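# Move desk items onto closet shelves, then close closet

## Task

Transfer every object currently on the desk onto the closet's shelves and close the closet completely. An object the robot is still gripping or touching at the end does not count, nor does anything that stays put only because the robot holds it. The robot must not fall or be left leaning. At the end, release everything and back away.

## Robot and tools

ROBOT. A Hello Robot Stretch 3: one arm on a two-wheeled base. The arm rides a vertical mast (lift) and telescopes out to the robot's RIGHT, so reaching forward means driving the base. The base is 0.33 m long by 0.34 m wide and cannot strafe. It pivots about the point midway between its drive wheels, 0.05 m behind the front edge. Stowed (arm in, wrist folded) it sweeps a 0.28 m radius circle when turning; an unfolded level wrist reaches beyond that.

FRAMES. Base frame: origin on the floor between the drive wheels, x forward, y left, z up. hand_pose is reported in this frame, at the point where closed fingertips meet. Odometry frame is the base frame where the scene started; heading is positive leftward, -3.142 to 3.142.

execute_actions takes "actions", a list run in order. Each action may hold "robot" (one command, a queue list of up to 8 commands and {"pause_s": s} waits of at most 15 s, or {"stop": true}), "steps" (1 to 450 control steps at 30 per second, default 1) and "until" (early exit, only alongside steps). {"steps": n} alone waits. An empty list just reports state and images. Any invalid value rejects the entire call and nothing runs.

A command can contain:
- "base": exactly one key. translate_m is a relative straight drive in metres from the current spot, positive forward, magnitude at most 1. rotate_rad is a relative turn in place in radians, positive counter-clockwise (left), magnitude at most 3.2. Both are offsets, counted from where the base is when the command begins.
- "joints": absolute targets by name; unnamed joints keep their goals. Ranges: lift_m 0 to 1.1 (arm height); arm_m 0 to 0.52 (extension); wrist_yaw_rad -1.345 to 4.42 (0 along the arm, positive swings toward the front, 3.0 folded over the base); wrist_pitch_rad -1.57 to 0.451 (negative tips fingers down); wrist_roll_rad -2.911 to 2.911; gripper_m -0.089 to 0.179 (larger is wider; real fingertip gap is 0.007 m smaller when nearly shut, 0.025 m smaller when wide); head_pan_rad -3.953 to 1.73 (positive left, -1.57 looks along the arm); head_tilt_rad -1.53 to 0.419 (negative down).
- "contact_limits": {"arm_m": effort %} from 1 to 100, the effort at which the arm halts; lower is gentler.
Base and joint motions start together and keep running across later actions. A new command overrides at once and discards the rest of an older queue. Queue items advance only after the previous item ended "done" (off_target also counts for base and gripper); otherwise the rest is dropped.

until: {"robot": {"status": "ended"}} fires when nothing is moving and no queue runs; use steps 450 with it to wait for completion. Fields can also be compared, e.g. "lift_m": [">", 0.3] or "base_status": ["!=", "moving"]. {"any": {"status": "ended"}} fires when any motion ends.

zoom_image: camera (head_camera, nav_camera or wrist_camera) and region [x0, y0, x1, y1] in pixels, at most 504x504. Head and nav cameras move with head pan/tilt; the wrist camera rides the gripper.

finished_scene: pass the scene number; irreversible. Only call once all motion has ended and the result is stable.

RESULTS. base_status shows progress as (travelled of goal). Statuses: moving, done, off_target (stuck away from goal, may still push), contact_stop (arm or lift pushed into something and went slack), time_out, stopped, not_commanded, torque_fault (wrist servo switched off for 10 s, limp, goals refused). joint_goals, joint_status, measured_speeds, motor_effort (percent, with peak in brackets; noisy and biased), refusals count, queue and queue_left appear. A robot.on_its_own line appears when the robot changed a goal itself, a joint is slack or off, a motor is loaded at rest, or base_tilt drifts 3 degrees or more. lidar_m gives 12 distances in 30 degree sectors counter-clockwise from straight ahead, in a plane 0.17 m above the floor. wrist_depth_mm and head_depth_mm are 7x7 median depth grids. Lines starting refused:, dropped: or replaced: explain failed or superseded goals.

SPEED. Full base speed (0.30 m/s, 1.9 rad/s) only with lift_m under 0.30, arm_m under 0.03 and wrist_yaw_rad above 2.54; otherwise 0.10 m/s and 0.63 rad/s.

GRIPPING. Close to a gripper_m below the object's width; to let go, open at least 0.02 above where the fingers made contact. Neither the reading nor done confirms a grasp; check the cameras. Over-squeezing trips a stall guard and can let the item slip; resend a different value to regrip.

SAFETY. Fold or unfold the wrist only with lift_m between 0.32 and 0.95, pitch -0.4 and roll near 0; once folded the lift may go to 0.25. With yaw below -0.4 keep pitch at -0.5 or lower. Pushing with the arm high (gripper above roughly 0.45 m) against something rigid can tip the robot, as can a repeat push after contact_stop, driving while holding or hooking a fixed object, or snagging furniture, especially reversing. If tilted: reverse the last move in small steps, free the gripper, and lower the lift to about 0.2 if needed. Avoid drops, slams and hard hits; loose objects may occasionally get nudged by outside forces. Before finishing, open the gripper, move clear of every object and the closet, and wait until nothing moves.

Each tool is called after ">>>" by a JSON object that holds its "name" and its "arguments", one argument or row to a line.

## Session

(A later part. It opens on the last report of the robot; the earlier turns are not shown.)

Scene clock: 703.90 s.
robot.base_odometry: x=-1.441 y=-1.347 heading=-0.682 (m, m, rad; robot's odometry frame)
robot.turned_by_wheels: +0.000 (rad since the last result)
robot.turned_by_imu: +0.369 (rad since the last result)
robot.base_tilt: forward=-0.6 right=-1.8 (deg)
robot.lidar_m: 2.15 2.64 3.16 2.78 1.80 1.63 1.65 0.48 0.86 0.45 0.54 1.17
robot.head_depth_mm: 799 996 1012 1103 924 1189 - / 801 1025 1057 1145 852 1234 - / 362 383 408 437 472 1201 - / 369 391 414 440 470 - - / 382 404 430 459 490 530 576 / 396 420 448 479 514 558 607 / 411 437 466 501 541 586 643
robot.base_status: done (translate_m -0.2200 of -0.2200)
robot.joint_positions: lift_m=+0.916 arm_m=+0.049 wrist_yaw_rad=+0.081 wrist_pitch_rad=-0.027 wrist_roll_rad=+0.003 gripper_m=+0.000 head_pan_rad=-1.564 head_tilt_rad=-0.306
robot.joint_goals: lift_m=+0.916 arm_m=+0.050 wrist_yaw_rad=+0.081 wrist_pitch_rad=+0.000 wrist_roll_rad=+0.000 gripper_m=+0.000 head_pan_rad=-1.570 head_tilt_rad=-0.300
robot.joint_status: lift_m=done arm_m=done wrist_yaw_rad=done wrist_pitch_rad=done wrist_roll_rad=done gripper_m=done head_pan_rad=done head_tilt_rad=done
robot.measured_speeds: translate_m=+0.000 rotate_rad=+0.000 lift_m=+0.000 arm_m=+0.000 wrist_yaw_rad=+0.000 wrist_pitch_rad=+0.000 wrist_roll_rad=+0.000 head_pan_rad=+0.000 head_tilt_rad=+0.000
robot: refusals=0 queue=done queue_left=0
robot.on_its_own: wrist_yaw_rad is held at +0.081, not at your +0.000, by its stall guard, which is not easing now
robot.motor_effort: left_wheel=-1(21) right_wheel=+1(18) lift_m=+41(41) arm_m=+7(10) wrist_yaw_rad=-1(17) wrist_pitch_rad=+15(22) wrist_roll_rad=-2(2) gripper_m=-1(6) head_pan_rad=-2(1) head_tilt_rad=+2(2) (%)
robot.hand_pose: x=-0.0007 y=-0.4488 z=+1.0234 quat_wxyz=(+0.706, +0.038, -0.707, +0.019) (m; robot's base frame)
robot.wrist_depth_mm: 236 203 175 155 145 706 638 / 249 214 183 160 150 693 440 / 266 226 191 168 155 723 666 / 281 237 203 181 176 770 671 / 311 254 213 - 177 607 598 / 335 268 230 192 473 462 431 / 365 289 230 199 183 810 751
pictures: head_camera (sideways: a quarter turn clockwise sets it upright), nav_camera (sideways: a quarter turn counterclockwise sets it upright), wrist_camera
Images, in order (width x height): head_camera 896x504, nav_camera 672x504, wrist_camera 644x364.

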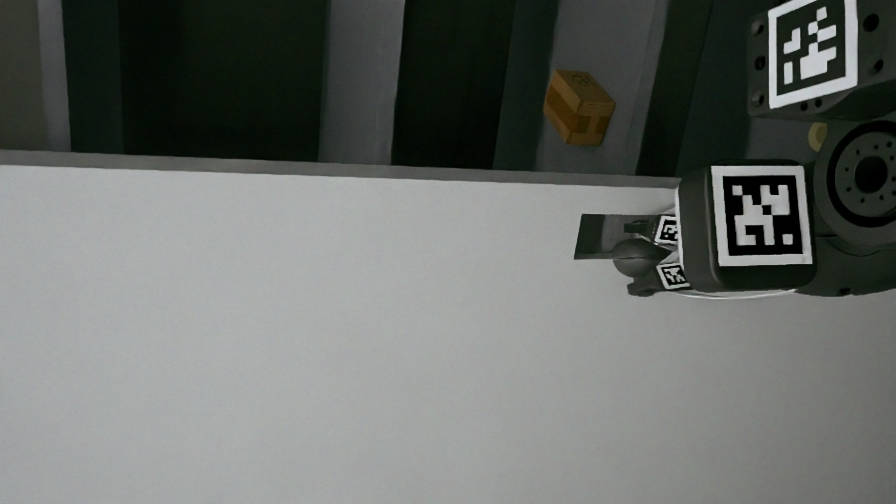

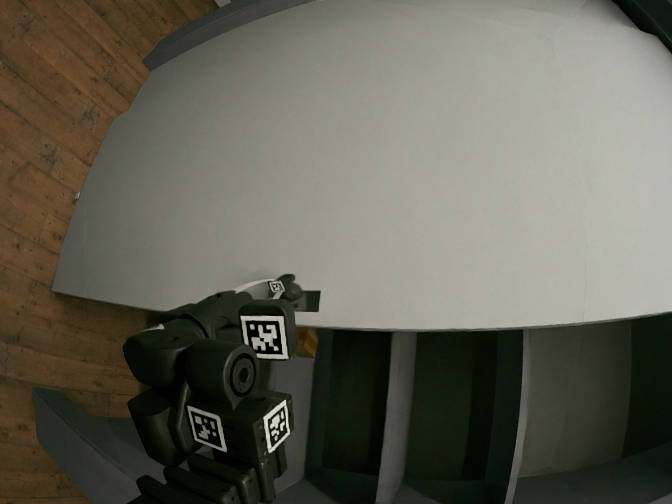

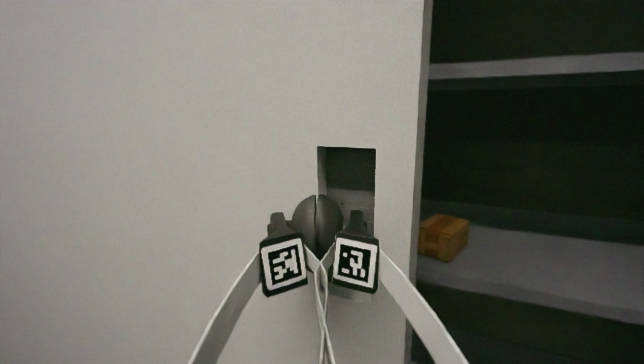

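>>> {"name": "execute_actions", "arguments": {
  "actions": [
    {"robot":[{"joints":{"arm_m":0}},{"joints":{"wrist_pitch_rad":-1.4,"wrist_yaw_rad":0,"lift_m":0.35}},{"base":{"rotate_rad":-0.4}},{"base":{"translate_m":1.0}},{"base":{"translate_m":0.17}},{"base":{"rotate_rad":-1.57},"joints":{"head_pan_rad":-0.4,"head_tilt_rad":-0.9}},{"joints":{"wrist_yaw_rad":0.85}},{"joints":{"wrist_pitch_rad":-0.2}}],"steps":450,"until":{"robot":{"status":"ended"}}},
    {"steps":450,"until":{"robot":{"status":"ended"}}}
  ]
}}

Scene clock: 740.83 s.
robot.base_odometry: x=-0.891 y=-2.380 heading=-2.651 (m, m, rad; robot's odometry frame)
robot.turned_by_wheels: -1.970 (rad since the last result)
robot.turned_by_imu: -1.960 (rad since the last result)
robot.base_tilt: forward=-0.5 right=-1.7 (deg)
robot.lidar_m: 0.37 0.37 1.01 0.96 1.00 1.33 3.43 3.39 2.93 1.64 0.57 0.46
robot.head_depth_mm: 433 517 644 852 1256 1245 1116 / 426 492 597 765 1080 1253 1134 / 441 518 610 749 975 1222 1124 / 419 488 582 722 952 1224 1122 / 399 461 548 668 863 1181 1122 / 382 438 512 620 782 1006 1108 / 366 418 486 579 692 798 1091
robot.base_status: done (rotate_rad -1.5699 of -1.5700)
robot.joint_positions: lift_m=+0.351 arm_m=+0.000 wrist_yaw_rad=+0.848 wrist_pitch_rad=-0.222 wrist_roll_rad=+0.003 gripper_m=+0.000 head_pan_rad=-0.407 head_tilt_rad=-0.888
robot.joint_goals: lift_m=+0.350 arm_m=+0.000 wrist_yaw_rad=+0.850 wrist_pitch_rad=-0.200 wrist_roll_rad=+0.000 gripper_m=+0.000 head_pan_rad=-0.400 head_tilt_rad=-0.900
robot.joint_status: lift_m=done arm_m=done wrist_yaw_rad=done wrist_pitch_rad=done wrist_roll_rad=done gripper_m=done head_pan_rad=done head_tilt_rad=done
robot.measured_speeds: translate_m=+0.000 rotate_rad=+0.000 lift_m=+0.000 arm_m=+0.000 wrist_yaw_rad=+0.000 wrist_pitch_rad=+0.000 wrist_roll_rad=+0.000 head_pan_rad=+0.000 head_tilt_rad=+0.000
robot: refusals=0 queue=done queue_left=0
robot.motor_effort: left_wheel=+3(8) right_wheel=-4(6) lift_m=+17(38) arm_m=-2(9) wrist_yaw_rad=+1(2) wrist_pitch_rad=+12(16) wrist_roll_rad=-2(2) gripper_m=-3(3) head_pan_rad=+4(26) head_tilt_rad=-6(25) (%)
robot.hand_pose: x=+0.1620 y=-0.3074 z=+0.4094 quat_wxyz=(+0.672, +0.361, -0.609, +0.217) (m; robot's base frame)
robot.wrist_depth_mm: 274 280 335 420 571 - - / 287 300 351 445 623 - - / 296 320 371 485 690 - - / 310 336 393 520 761 - - / 321 363 404 - 818 857 873 / 331 382 422 627 682 678 689 / 353 416 501 572 570 572 565
pictures: head_camera (sideways: a quarter turn clockwise sets it upright), nav_camera (sideways: a quarter turn counterclockwise sets it upright), wrist_camera
Images, in order (width x height): head_camera 896x504, nav_camera 672x504, wrist_camera 644x364.

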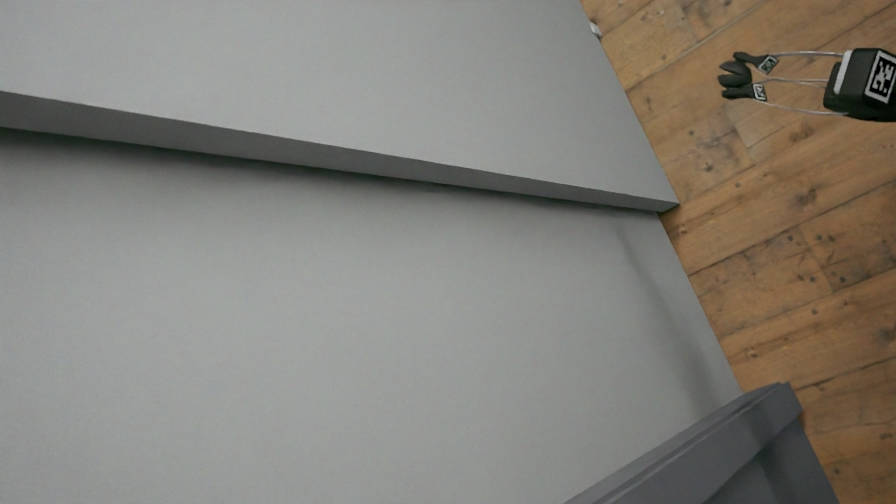

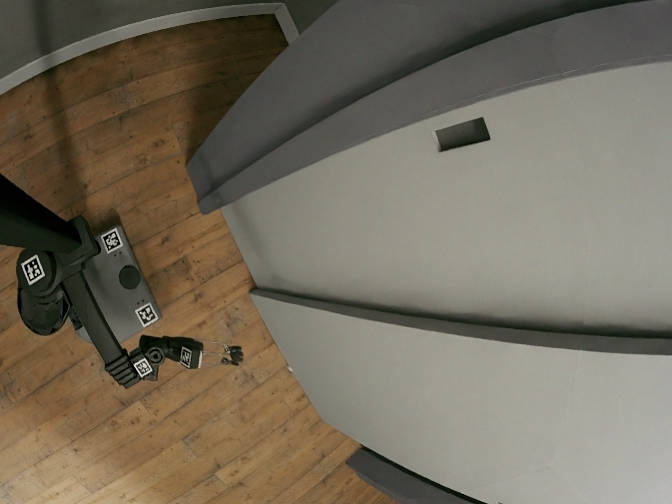

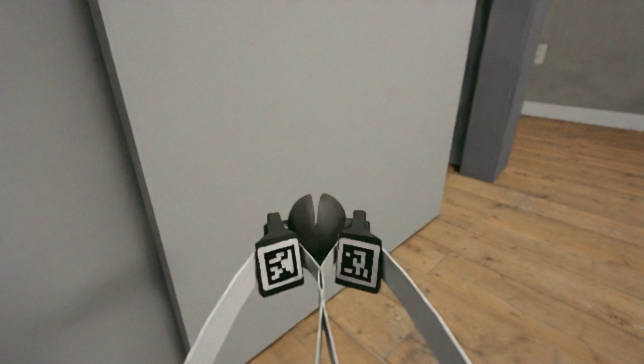

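>>> {"name": "execute_actions", "arguments": {
  "actions": [
    {"robot":{"joints":{"wrist_yaw_rad":1.5,"head_pan_rad":-0.2,"head_tilt_rad":-0.5}},"steps":200,"until":{"robot":{"status":"ended"}}}
  ]
}}

Scene clock: 749.57 s.
robot.base_odometry: x=-0.891 y=-2.380 heading=-2.651 (m, m, rad; robot's odometry frame)
robot.turned_by_wheels: +0.000 (rad since the last result)
robot.turned_by_imu: +0.001 (rad since the last result)
robot.base_tilt: forward=-0.5 right=-1.7 (deg)
robot.lidar_m: 0.37 0.37 1.01 0.96 0.99 1.33 3.45 3.39 2.94 1.64 0.58 0.46
robot.head_depth_mm: 377 414 459 506 555 618 716 / 368 403 445 497 562 650 751 / 359 392 432 481 543 623 731 / 350 382 419 466 523 597 696 / 343 372 408 452 505 572 665 / 335 363 398 438 489 554 638 / 327 355 387 427 477 512 513
robot.base_status: done (rotate_rad -1.5699 of -1.5700)
robot.joint_positions: lift_m=+0.351 arm_m=+0.000 wrist_yaw_rad=+1.497 wrist_pitch_rad=-0.221 wrist_roll_rad=+0.003 gripper_m=+0.000 head_pan_rad=-0.207 head_tilt_rad=-0.507
robot.joint_goals: lift_m=+0.350 arm_m=+0.000 wrist_yaw_rad=+1.500 wrist_pitch_rad=-0.200 wrist_roll_rad=+0.000 gripper_m=+0.000 head_pan_rad=-0.200 head_tilt_rad=-0.500
robot.joint_status: lift_m=done arm_m=done wrist_yaw_rad=done wrist_pitch_rad=done wrist_roll_rad=done gripper_m=done head_pan_rad=done head_tilt_rad=done
robot.measured_speeds: translate_m=+0.000 rotate_rad=+0.000 lift_m=+0.000 arm_m=+0.000 wrist_yaw_rad=+0.000 wrist_pitch_rad=+0.000 wrist_roll_rad=+0.000 head_pan_rad=+0.000 head_tilt_rad=+0.000
robot: refusals=0 queue=done queue_left=0
robot.motor_effort: left_wheel=+3(2) right_wheel=-4(4) lift_m=+16(17) arm_m=-3(3) wrist_yaw_rad=+1(1) wrist_pitch_rad=+13(12) wrist_roll_rad=-2(2) gripper_m=-3(3) head_pan_rad=+3(11) head_tilt_rad=+2(20) (%)
robot.hand_pose: x=+0.2227 y=-0.1634 z=+0.4095 quat_wxyz=(+0.568, +0.536, -0.462, +0.420) (m; robot's base frame)
robot.wrist_depth_mm: 290 303 313 323 314 303 316 / 302 318 331 341 323 324 340 / 298 349 352 371 350 353 369 / 297 368 377 392 380 377 396 / 305 385 416 - 401 417 439 / 332 425 440 483 439 455 486 / 363 426 486 522 477 505 534
pictures: head_camera (sideways: a quarter turn clockwise sets it upright), nav_camera (sideways: a quarter turn counterclockwise sets it upright), wrist_camera
Images, in order (width x height): head_camera 896x504, nav_camera 672x504, wrist_camera 644x364.

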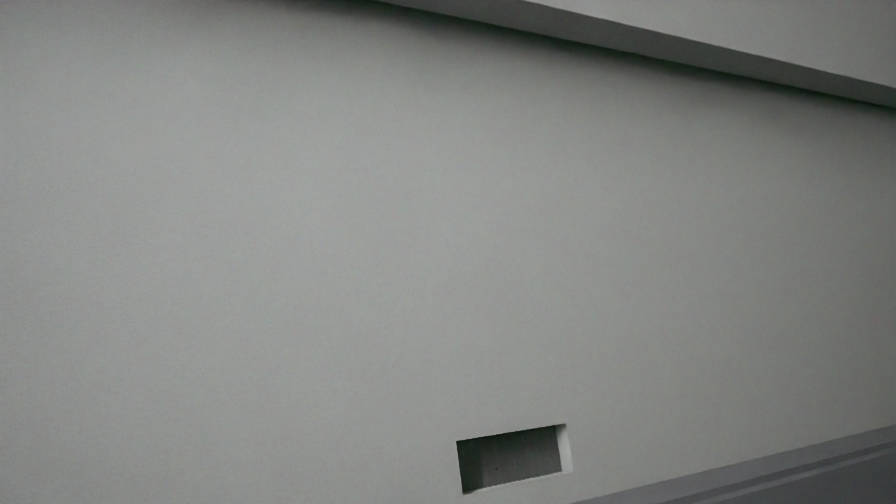

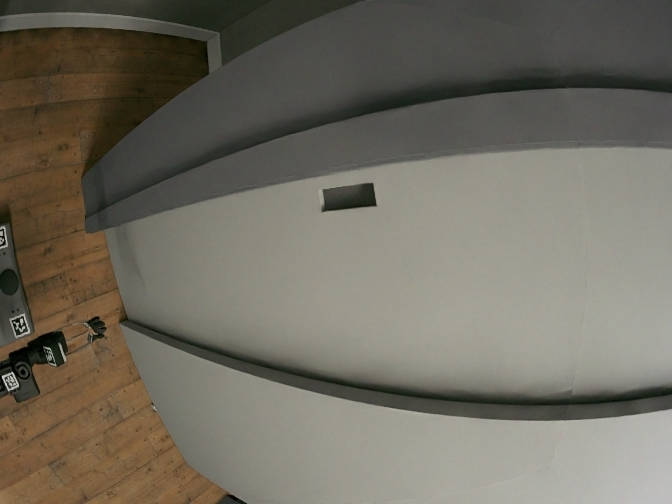

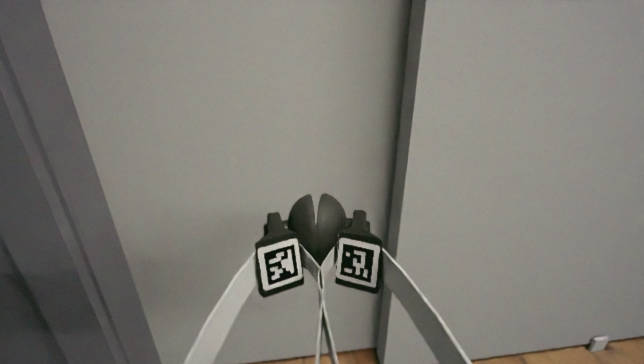

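>>> {"name": "execute_actions", "arguments": {
  "actions": [
    {"robot":{"base":{"translate_m":0.12},"joints":{"head_pan_rad":-0.8,"head_tilt_rad":-0.5}},"steps":200,"until":{"robot":{"status":"ended"}}}
  ]
}}

Scene clock: 756.47 s.
robot.base_odometry: x=-0.997 y=-2.436 heading=-2.651 (m, m, rad; robot's odometry frame)
robot.turned_by_wheels: +0.000 (rad since the last result)
robot.turned_by_imu: +0.002 (rad since the last result)
robot.base_tilt: forward=-0.5 right=-1.7 (deg)
robot.lidar_m: 0.28 0.25 0.36 0.97 1.00 1.34 3.47 3.50 2.93 1.45 0.40 0.34
robot.head_depth_mm: 445 506 585 691 848 1097 1267 / 388 433 490 564 664 806 1032 / 345 380 422 476 546 636 771 / 312 340 375 417 472 538 630 / 323 352 386 427 476 535 612 / 308 331 357 388 425 468 523 / 287 303 325 351 380 416 458
robot.base_status: done (translate_m +0.1200 of +0.1200)
robot.joint_positions: lift_m=+0.351 arm_m=+0.000 wrist_yaw_rad=+1.497 wrist_pitch_rad=-0.221 wrist_roll_rad=+0.003 gripper_m=+0.000 head_pan_rad=-0.793 head_tilt_rad=-0.507
robot.joint_goals: lift_m=+0.350 arm_m=+0.000 wrist_yaw_rad=+1.500 wrist_pitch_rad=-0.200 wrist_roll_rad=+0.000 gripper_m=+0.000 head_pan_rad=-0.800 head_tilt_rad=-0.500
robot.joint_status: lift_m=done arm_m=done wrist_yaw_rad=done wrist_pitch_rad=done wrist_roll_rad=done gripper_m=done head_pan_rad=done head_tilt_rad=done
robot.measured_speeds: translate_m=+0.000 rotate_rad=+0.000 lift_m=+0.000 arm_m=+0.000 wrist_yaw_rad=+0.000 wrist_pitch_rad=+0.000 wrist_roll_rad=+0.000 head_pan_rad=+0.000 head_tilt_rad=+0.000
robot: refusals=0 queue=done queue_left=0
robot.motor_effort: left_wheel=+3(7) right_wheel=-4(6) lift_m=+17(17) arm_m=-2(2) wrist_yaw_rad=+1(1) wrist_pitch_rad=+12(12) wrist_roll_rad=-2(2) gripper_m=-3(3) head_pan_rad=-1(23) head_tilt_rad=+3(3) (%)
robot.hand_pose: x=+0.2227 y=-0.1634 z=+0.4096 quat_wxyz=(+0.568, +0.536, -0.462, +0.421) (m; robot's base frame)
robot.wrist_depth_mm: 197 203 208 216 224 191 193 / 209 215 224 231 240 204 208 / 223 230 237 247 256 218 225 / 239 247 254 265 279 234 244 / 256 265 274 - 293 256 271 / 274 286 298 318 314 283 295 / 287 312 331 340 354 309 334
pictures: head_camera (sideways: a quarter turn clockwise sets it upright), nav_camera (sideways: a quarter turn counterclockwise sets it upright), wrist_camera
Images, in order (width x height): head_camera 896x504, nav_camera 672x504, wrist_camera 644x364.

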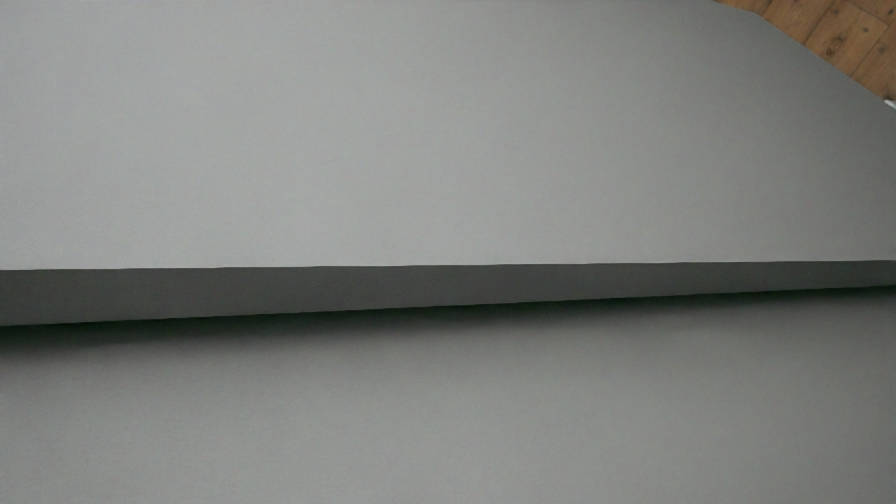

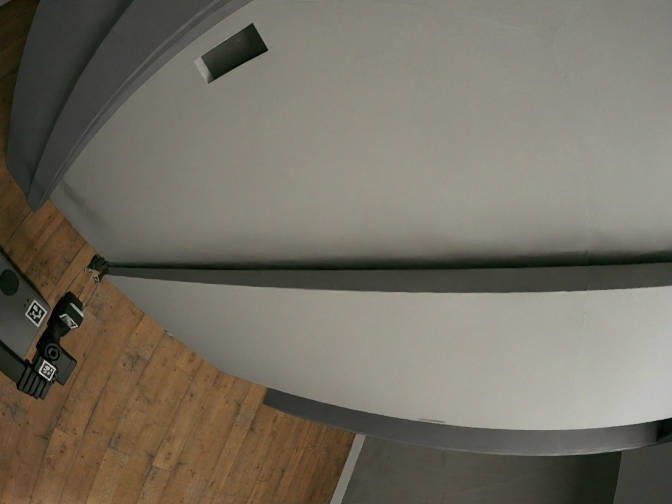

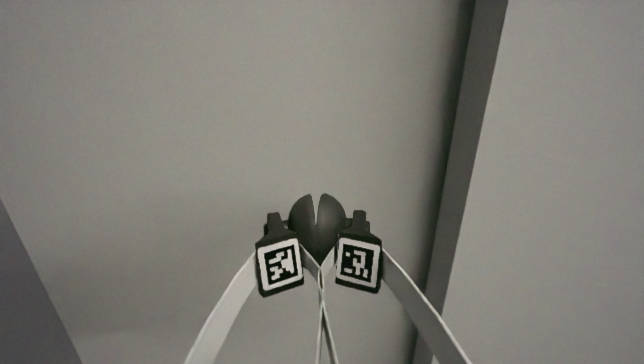

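>>> {"name": "execute_actions", "arguments": {
  "actions": [
    {"robot":{"base":{"translate_m":0.05}},"steps":200,"until":{"robot":{"status":"ended"}}},
    {"robot":{"joints":{"arm_m":0.5},"contact_limits":{"arm_m":30}},"steps":300,"until":{"robot":{"status":"ended"}}}
  ]
}}

Scene clock: 765.60 s.
robot.base_odometry: x=-1.041 y=-2.460 heading=-2.651 (m, m, rad; robot's odometry frame)
robot.turned_by_wheels: +0.000 (rad since the last result)
robot.turned_by_imu: +0.002 (rad since the last result)
robot.base_tilt: forward=-0.6 right=-1.7 (deg)
robot.lidar_m: 0.27 0.21 0.29 0.97 1.00 1.34 3.46 3.54 2.93 0.95 0.39 0.28
robot.head_depth_mm: 438 497 575 679 774 915 1211 / 382 426 482 554 653 793 1004 / 340 374 416 468 537 628 758 / 305 333 366 406 455 519 605 / 286 300 326 358 396 444 504 / - 283 295 320 350 387 431 / - - - 291 313 344 378
robot.base_status: done (translate_m +0.0500 of +0.0500)
robot.joint_positions: lift_m=+0.351 arm_m=+0.499 wrist_yaw_rad=+1.535 wrist_pitch_rad=-0.219 wrist_roll_rad=+0.003 gripper_m=+0.000 head_pan_rad=-0.793 head_tilt_rad=-0.507
robot.joint_goals: lift_m=+0.350 arm_m=+0.500 wrist_yaw_rad=+1.500 wrist_pitch_rad=-0.200 wrist_roll_rad=+0.000 gripper_m=+0.000 head_pan_rad=-0.800 head_tilt_rad=-0.500
robot.joint_status: lift_m=done arm_m=done wrist_yaw_rad=done wrist_pitch_rad=done wrist_roll_rad=done gripper_m=done head_pan_rad=done head_tilt_rad=done
robot.measured_speeds: translate_m=+0.000 rotate_rad=+0.000 lift_m=+0.000 arm_m=+0.000 wrist_yaw_rad=+0.000 wrist_pitch_rad=+0.000 wrist_roll_rad=+0.000 head_pan_rad=+0.000 head_tilt_rad=+0.000
robot: refusals=0 queue=done queue_left=0
robot.on_its_own: wrist_yaw_rad is at rest, and its effort (-23) is outside its rest range (-12 to +12)
robot.motor_effort: left_wheel=+6(11) right_wheel=-8(14) lift_m=+17(17) arm_m=+6(10) wrist_yaw_rad=-23(48) wrist_pitch_rad=+12(12) wrist_roll_rad=-2(2) gripper_m=-5(9) head_pan_rad=-3(1) head_tilt_rad=+1(3) (%)
robot.contact_limits: arm_m 30 (drawing in: default 15, maximum 25; extending or still: default 22, maximum 35)
robot.hand_pose: x=+0.2233 y=-0.6530 z=+0.4099 quat_wxyz=(+0.559, +0.544, -0.452, +0.432) (m; robot's base frame)
robot.wrist_depth_mm: 170 173 177 142 143 146 150 / 181 185 189 153 152 155 159 / 193 197 201 164 163 168 173 / 207 211 218 177 174 180 187 / 221 228 233 - 192 197 204 / 240 246 255 211 210 216 224 / 262 267 279 231 228 241 249
pictures: head_camera (sideways: a quarter turn clockwise sets it upright), nav_camera (sideways: a quarter turn counterclockwise sets it upright), wrist_camera
Images, in order (width x height): head_camera 896x504, nav_camera 672x504, wrist_camera 644x364.

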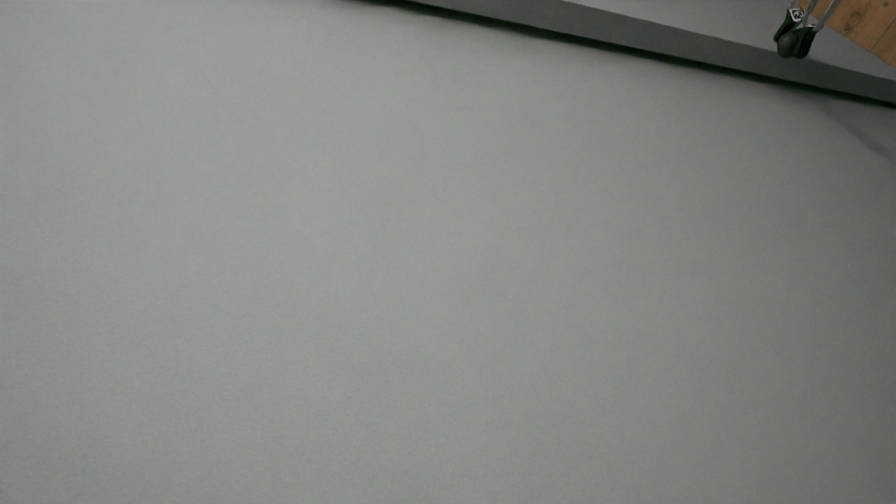

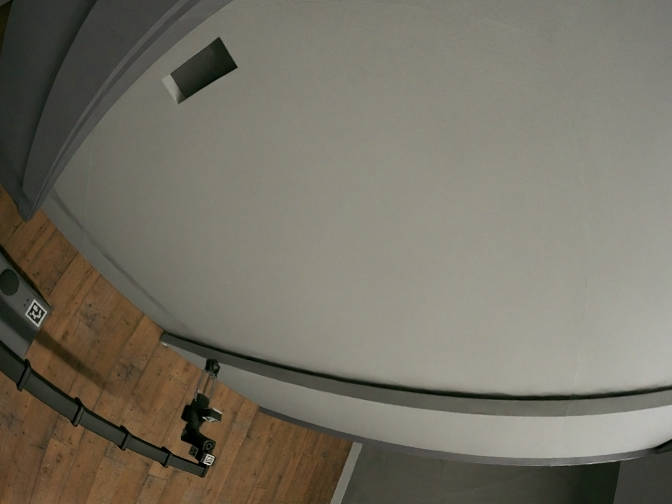

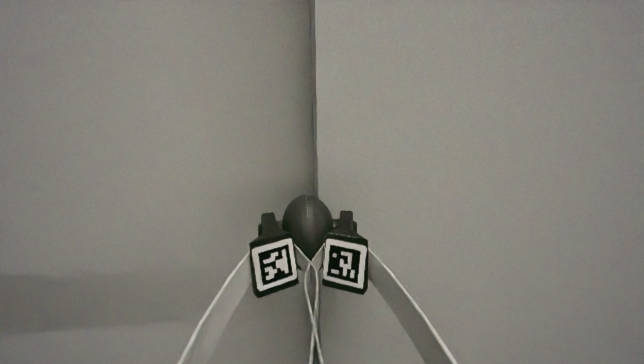

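>>> {"name": "execute_actions", "arguments": {
  "actions": [
    {"robot":{"joints":{"wrist_yaw_rad":1.25,"arm_m":0.52,"head_pan_rad":-1.2,"head_tilt_rad":-0.3}},"steps":90,"until":{"robot":{"status":"ended"}}}
  ]
}}

Scene clock: 769.63 s.
robot.base_odometry: x=-1.041 y=-2.460 heading=-2.651 (m, m, rad; robot's odometry frame)
robot.turned_by_wheels: +0.000 (rad since the last result)
robot.turned_by_imu: +0.001 (rad since the last result)
robot.base_tilt: forward=-0.6 right=-1.7 (deg)
robot.lidar_m: 0.27 0.21 0.29 0.97 1.00 1.34 3.47 3.56 2.93 0.95 0.39 0.28
robot.head_depth_mm: 2326 2449 2563 2719 2558 1884 1512 / 1161 1257 1368 2711 2328 1833 1501 / 751 811 876 967 1064 1185 1347 / 582 622 660 704 754 809 873 / 533 557 583 612 642 678 718 / 441 456 473 492 513 535 561 / 374 387 399 413 426 442 458
robot.base_status: done (translate_m +0.0500 of +0.0500)
robot.joint_positions: lift_m=+0.350 arm_m=+0.516 wrist_yaw_rad=+1.599 wrist_pitch_rad=-0.219 wrist_roll_rad=+0.003 gripper_m=+0.000 head_pan_rad=-1.193 head_tilt_rad=-0.309
robot.joint_goals: lift_m=+0.350 arm_m=+0.520 wrist_yaw_rad=+1.565 wrist_pitch_rad=-0.200 wrist_roll_rad=+0.000 gripper_m=+0.000 head_pan_rad=-1.200 head_tilt_rad=-0.300
robot.joint_status: lift_m=done arm_m=done wrist_yaw_rad=off_target wrist_pitch_rad=done wrist_roll_rad=done gripper_m=done head_pan_rad=done head_tilt_rad=done
robot.measured_speeds: translate_m=+0.000 rotate_rad=+0.000 lift_m=+0.000 arm_m=+0.000 wrist_yaw_rad=+0.000 wrist_pitch_rad=+0.000 wrist_roll_rad=+0.000 head_pan_rad=+0.000 head_tilt_rad=+0.000
robot: refusals=0 queue=dropped queue_left=0
robot.on_its_own: wrist_yaw_rad is held at +1.565, not at your +1.250, by its stall guard, which is still easing
robot.motor_effort: left_wheel=+7(19) right_wheel=-9(24) lift_m=+17(17) arm_m=+6(16) wrist_yaw_rad=-21(74) wrist_pitch_rad=+11(11) wrist_roll_rad=-2(2) gripper_m=-6(14) head_pan_rad=-2(21) head_tilt_rad=+3(17) (%)
robot.hand_pose: x=+0.2235 y=-0.6545 z=+0.4101 quat_wxyz=(+0.545, +0.558, -0.435, +0.449) (m; robot's base frame)
robot.wrist_depth_mm: 179 180 180 143 140 141 141 / 189 190 193 152 149 151 151 / 204 205 206 163 159 161 162 / 217 219 221 175 172 173 175 / 236 238 238 - 186 188 191 / 255 259 260 208 203 205 207 / 280 283 289 231 225 225 230
pictures: head_camera (sideways: a quarter turn clockwise sets it upright), nav_camera (sideways: a quarter turn counterclockwise sets it upright), wrist_camera
Images, in order (width x height): head_camera 896x504, nav_camera 672x504, wrist_camera 644x364.

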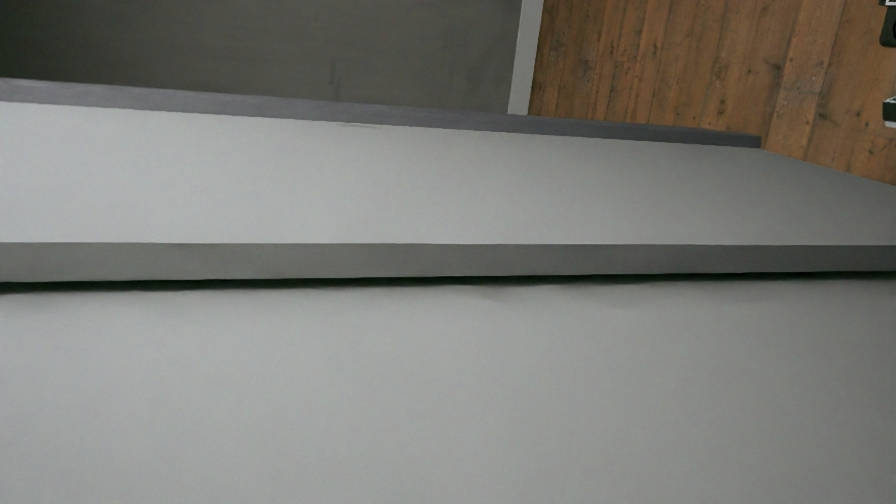

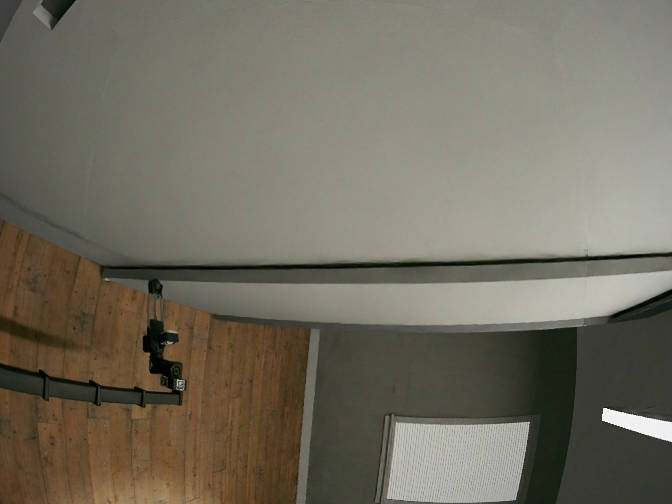

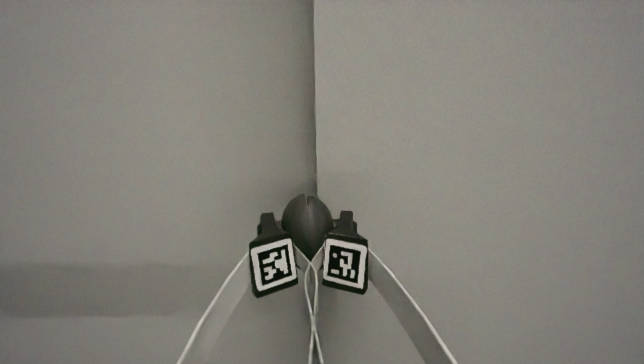

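Blocked: it's at the stop. Retract, back off, inspect.

>>> {"name": "execute_actions", "arguments": {
  "actions": [
    {"robot":[{"joints":{"wrist_yaw_rad":1.55,"arm_m":0.45}},{"base":{"translate_m":-0.5},"joints":{"head_pan_rad":-0.9,"head_tilt_rad":-0.3}},{"joints":{"wrist_yaw_rad":0.9,"wrist_pitch_rad":0}}],"steps":400,"until":{"robot":{"status":"ended"}}}
  ]
}}

Scene clock: 780.67 s.
robot.base_odometry: x=-0.600 y=-2.225 heading=-2.651 (m, m, rad; robot's odometry frame)
robot.turned_by_wheels: +0.000 (rad since the last result)
robot.turned_by_imu: -0.002 (rad since the last result)
robot.base_tilt: forward=-0.6 right=-1.7 (deg)
robot.lidar_m: 0.70 0.73 1.00 0.95 0.98 1.32 3.32 3.07 2.95 2.81 1.06 0.81
robot.head_depth_mm: 2513 2583 2718 2870 2560 1905 1509 / 1382 1503 1621 2959 2324 1899 1497 / 1216 1291 1393 1484 1606 1712 1509 / 1054 1113 1179 1250 1343 1433 1469 / 932 978 1032 1089 1154 1227 1308 / 837 881 932 984 1044 1111 1184 / 802 842 877 916 955 1007 1052
robot.base_status: done (translate_m -0.5000 of -0.5000)
robot.joint_positions: lift_m=+0.350 arm_m=+0.450 wrist_yaw_rad=+0.903 wrist_pitch_rad=-0.022 wrist_roll_rad=+0.003 gripper_m=+0.000 head_pan_rad=-0.907 head_tilt_rad=-0.309
robot.joint_goals: lift_m=+0.350 arm_m=+0.450 wrist_yaw_rad=+0.900 wrist_pitch_rad=+0.000 wrist_roll_rad=+0.000 gripper_m=+0.000 head_pan_rad=-0.900 head_tilt_rad=-0.300
robot.joint_status: lift_m=done arm_m=done wrist_yaw_rad=done wrist_pitch_rad=done wrist_roll_rad=done gripper_m=done head_pan_rad=done head_tilt_rad=done
robot.measured_speeds: translate_m=+0.000 rotate_rad=+0.000 lift_m=+0.000 arm_m=+0.000 wrist_yaw_rad=+0.000 wrist_pitch_rad=+0.000 wrist_roll_rad=+0.000 head_pan_rad=+0.000 head_tilt_rad=+0.000
robot: refusals=0 queue=done queue_left=0
robot.motor_effort: left_wheel=+3(7) right_wheel=-4(11) lift_m=+17(17) arm_m=-2(5) wrist_yaw_rad=-3(21) wrist_pitch_rad=+13(14) wrist_roll_rad=-2(2) gripper_m=-3(6) head_pan_rad=+2(16) head_tilt_rad=+3(4) (%)
robot.hand_pose: x=+0.1793 y=-0.7538 z=+0.4594 quat_wxyz=(+0.639, +0.316, -0.633, +0.301) (m; robot's base frame)
robot.wrist_depth_mm: 497 557 675 815 - - - / 503 569 675 857 - - - / 529 578 700 904 - - - / 531 600 716 943 - - - / 548 598 722 - - - - / 571 633 739 851 872 914 915 / 594 645 724 714 709 708 689
pictures: head_camera (sideways: a quarter turn clockwise sets it upright), nav_camera (sideways: a quarter turn counterclockwise sets it upright), wrist_camera
Images, in order (width x height): head_camera 896x504, nav_camera 672x504, wrist_camera 644x364.

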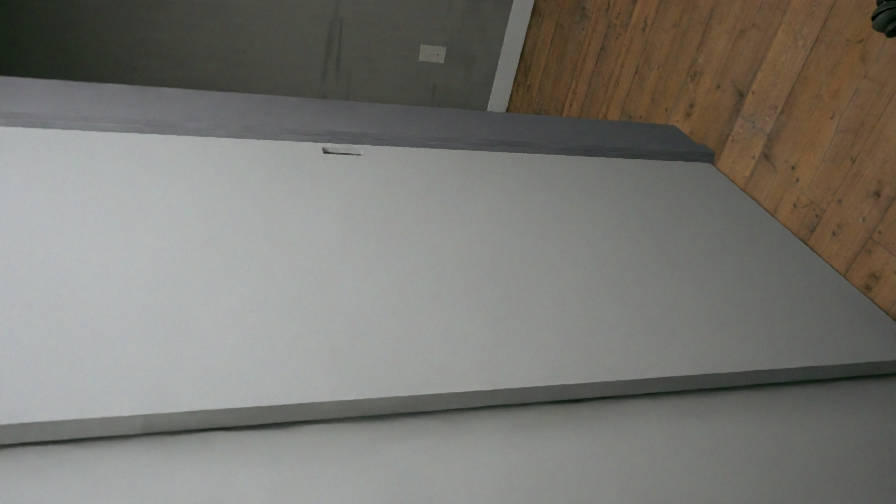

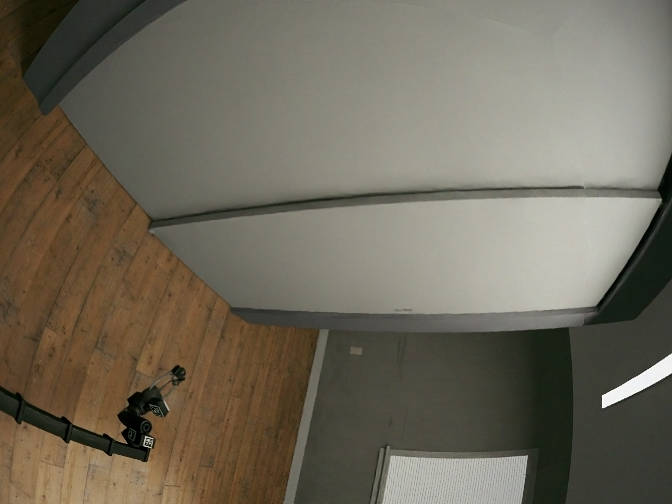

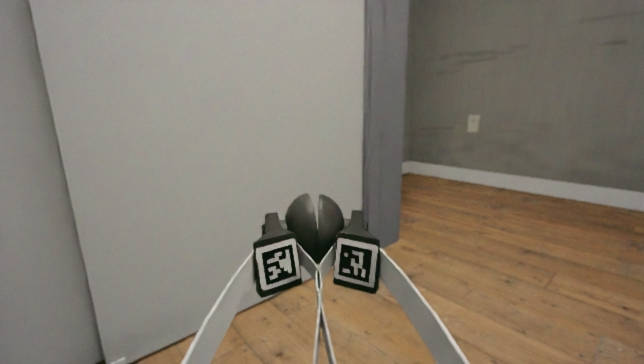

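>>> {"name": "execute_actions", "arguments": {
  "actions": [
    {"robot":{"joints":{"head_pan_rad":0.3,"head_tilt_rad":-0.4}},"steps":90,"until":{"robot":{"status":"ended"}}}
  ]
}}

Scene clock: 784.03 s.
robot.base_odometry: x=-0.600 y=-2.225 heading=-2.651 (m, m, rad; robot's odometry frame)
robot.turned_by_wheels: +0.000 (rad since the last result)
robot.turned_by_imu: +0.000 (rad since the last result)
robot.base_tilt: forward=-0.6 right=-1.7 (deg)
robot.lidar_m: 0.70 0.73 1.00 0.95 0.98 1.32 3.32 3.07 2.95 2.81 1.06 0.80
robot.head_depth_mm: 605 643 691 743 801 872 960 / 578 641 700 764 830 904 1001 / 569 612 655 707 769 855 959 / 588 631 680 736 803 881 982 / 608 653 716 775 1714 1609 1334 / 1307 1394 1517 1667 1804 1724 1400 / 1341 1446 1568 1678 1799 1730 1404
robot.base_status: done (translate_m -0.5000 of -0.5000)
robot.joint_positions: lift_m=+0.350 arm_m=+0.450 wrist_yaw_rad=+0.903 wrist_pitch_rad=-0.022 wrist_roll_rad=+0.003 gripper_m=+0.000 head_pan_rad=+0.293 head_tilt_rad=-0.395
robot.joint_goals: lift_m=+0.350 arm_m=+0.450 wrist_yaw_rad=+0.900 wrist_pitch_rad=+0.000 wrist_roll_rad=+0.000 gripper_m=+0.000 head_pan_rad=+0.300 head_tilt_rad=-0.400
robot.joint_status: lift_m=done arm_m=done wrist_yaw_rad=done wrist_pitch_rad=done wrist_roll_rad=done gripper_m=done head_pan_rad=done head_tilt_rad=done
robot.measured_speeds: translate_m=+0.000 rotate_rad=+0.000 lift_m=+0.000 arm_m=+0.000 wrist_yaw_rad=+0.000 wrist_pitch_rad=+0.000 wrist_roll_rad=+0.000 head_pan_rad=+0.000 head_tilt_rad=+0.000
robot: refusals=0 queue=done queue_left=0
robot.motor_effort: left_wheel=+2(3) right_wheel=-4(4) lift_m=+17(17) arm_m=-2(3) wrist_yaw_rad=-2(2) wrist_pitch_rad=+13(13) wrist_roll_rad=-2(2) gripper_m=-4(4) head_pan_rad=+4(27) head_tilt_rad=-3(9) (%)
robot.hand_pose: x=+0.1792 y=-0.7538 z=+0.4594 quat_wxyz=(+0.639, +0.316, -0.633, +0.301) (m; robot's base frame)
robot.wrist_depth_mm: 499 567 673 826 - - - / 521 564 674 871 - - - / 524 597 690 880 - - - / 541 588 720 928 - - - / 556 617 729 - - - - / 573 643 732 868 897 903 906 / 584 621 714 708 707 704 686
pictures: head_camera (sideways: a quarter turn clockwise sets it upright), nav_camera (sideways: a quarter turn counterclockwise sets it upright), wrist_camera
Images, in order (width x height): head_camera 896x504, nav_camera 672x504, wrist_camera 644x364.

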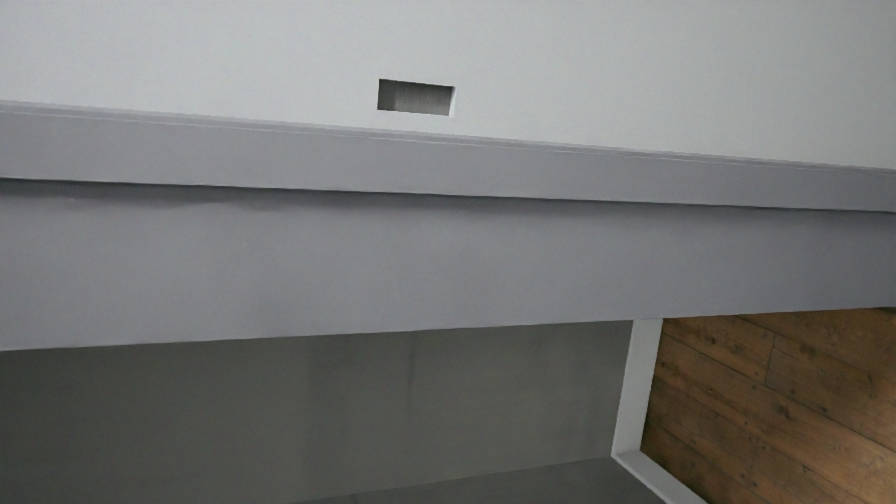

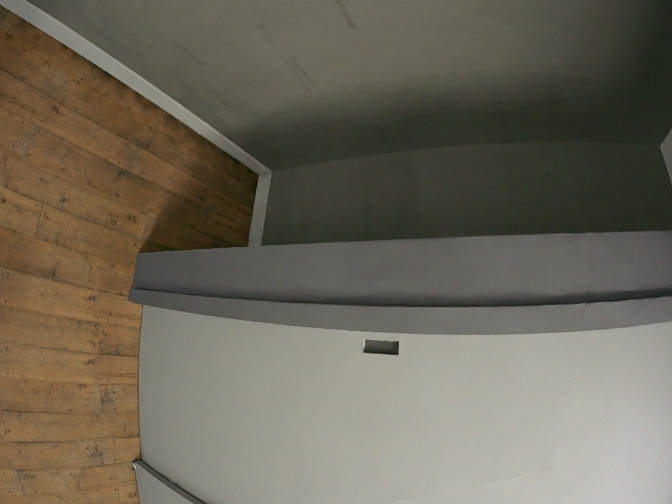

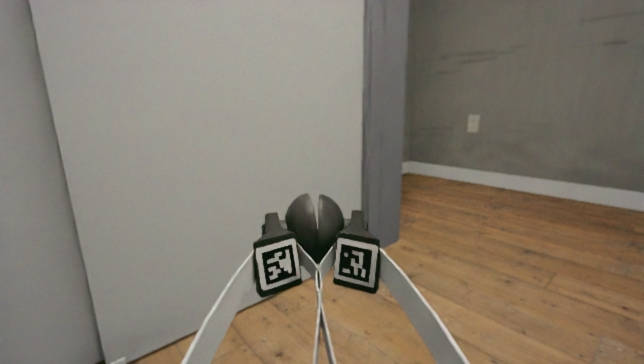

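Both closed.

>>> {"name": "finished_scene", "arguments": {
  "scene": 2
}}

The scene is finished: the task was done.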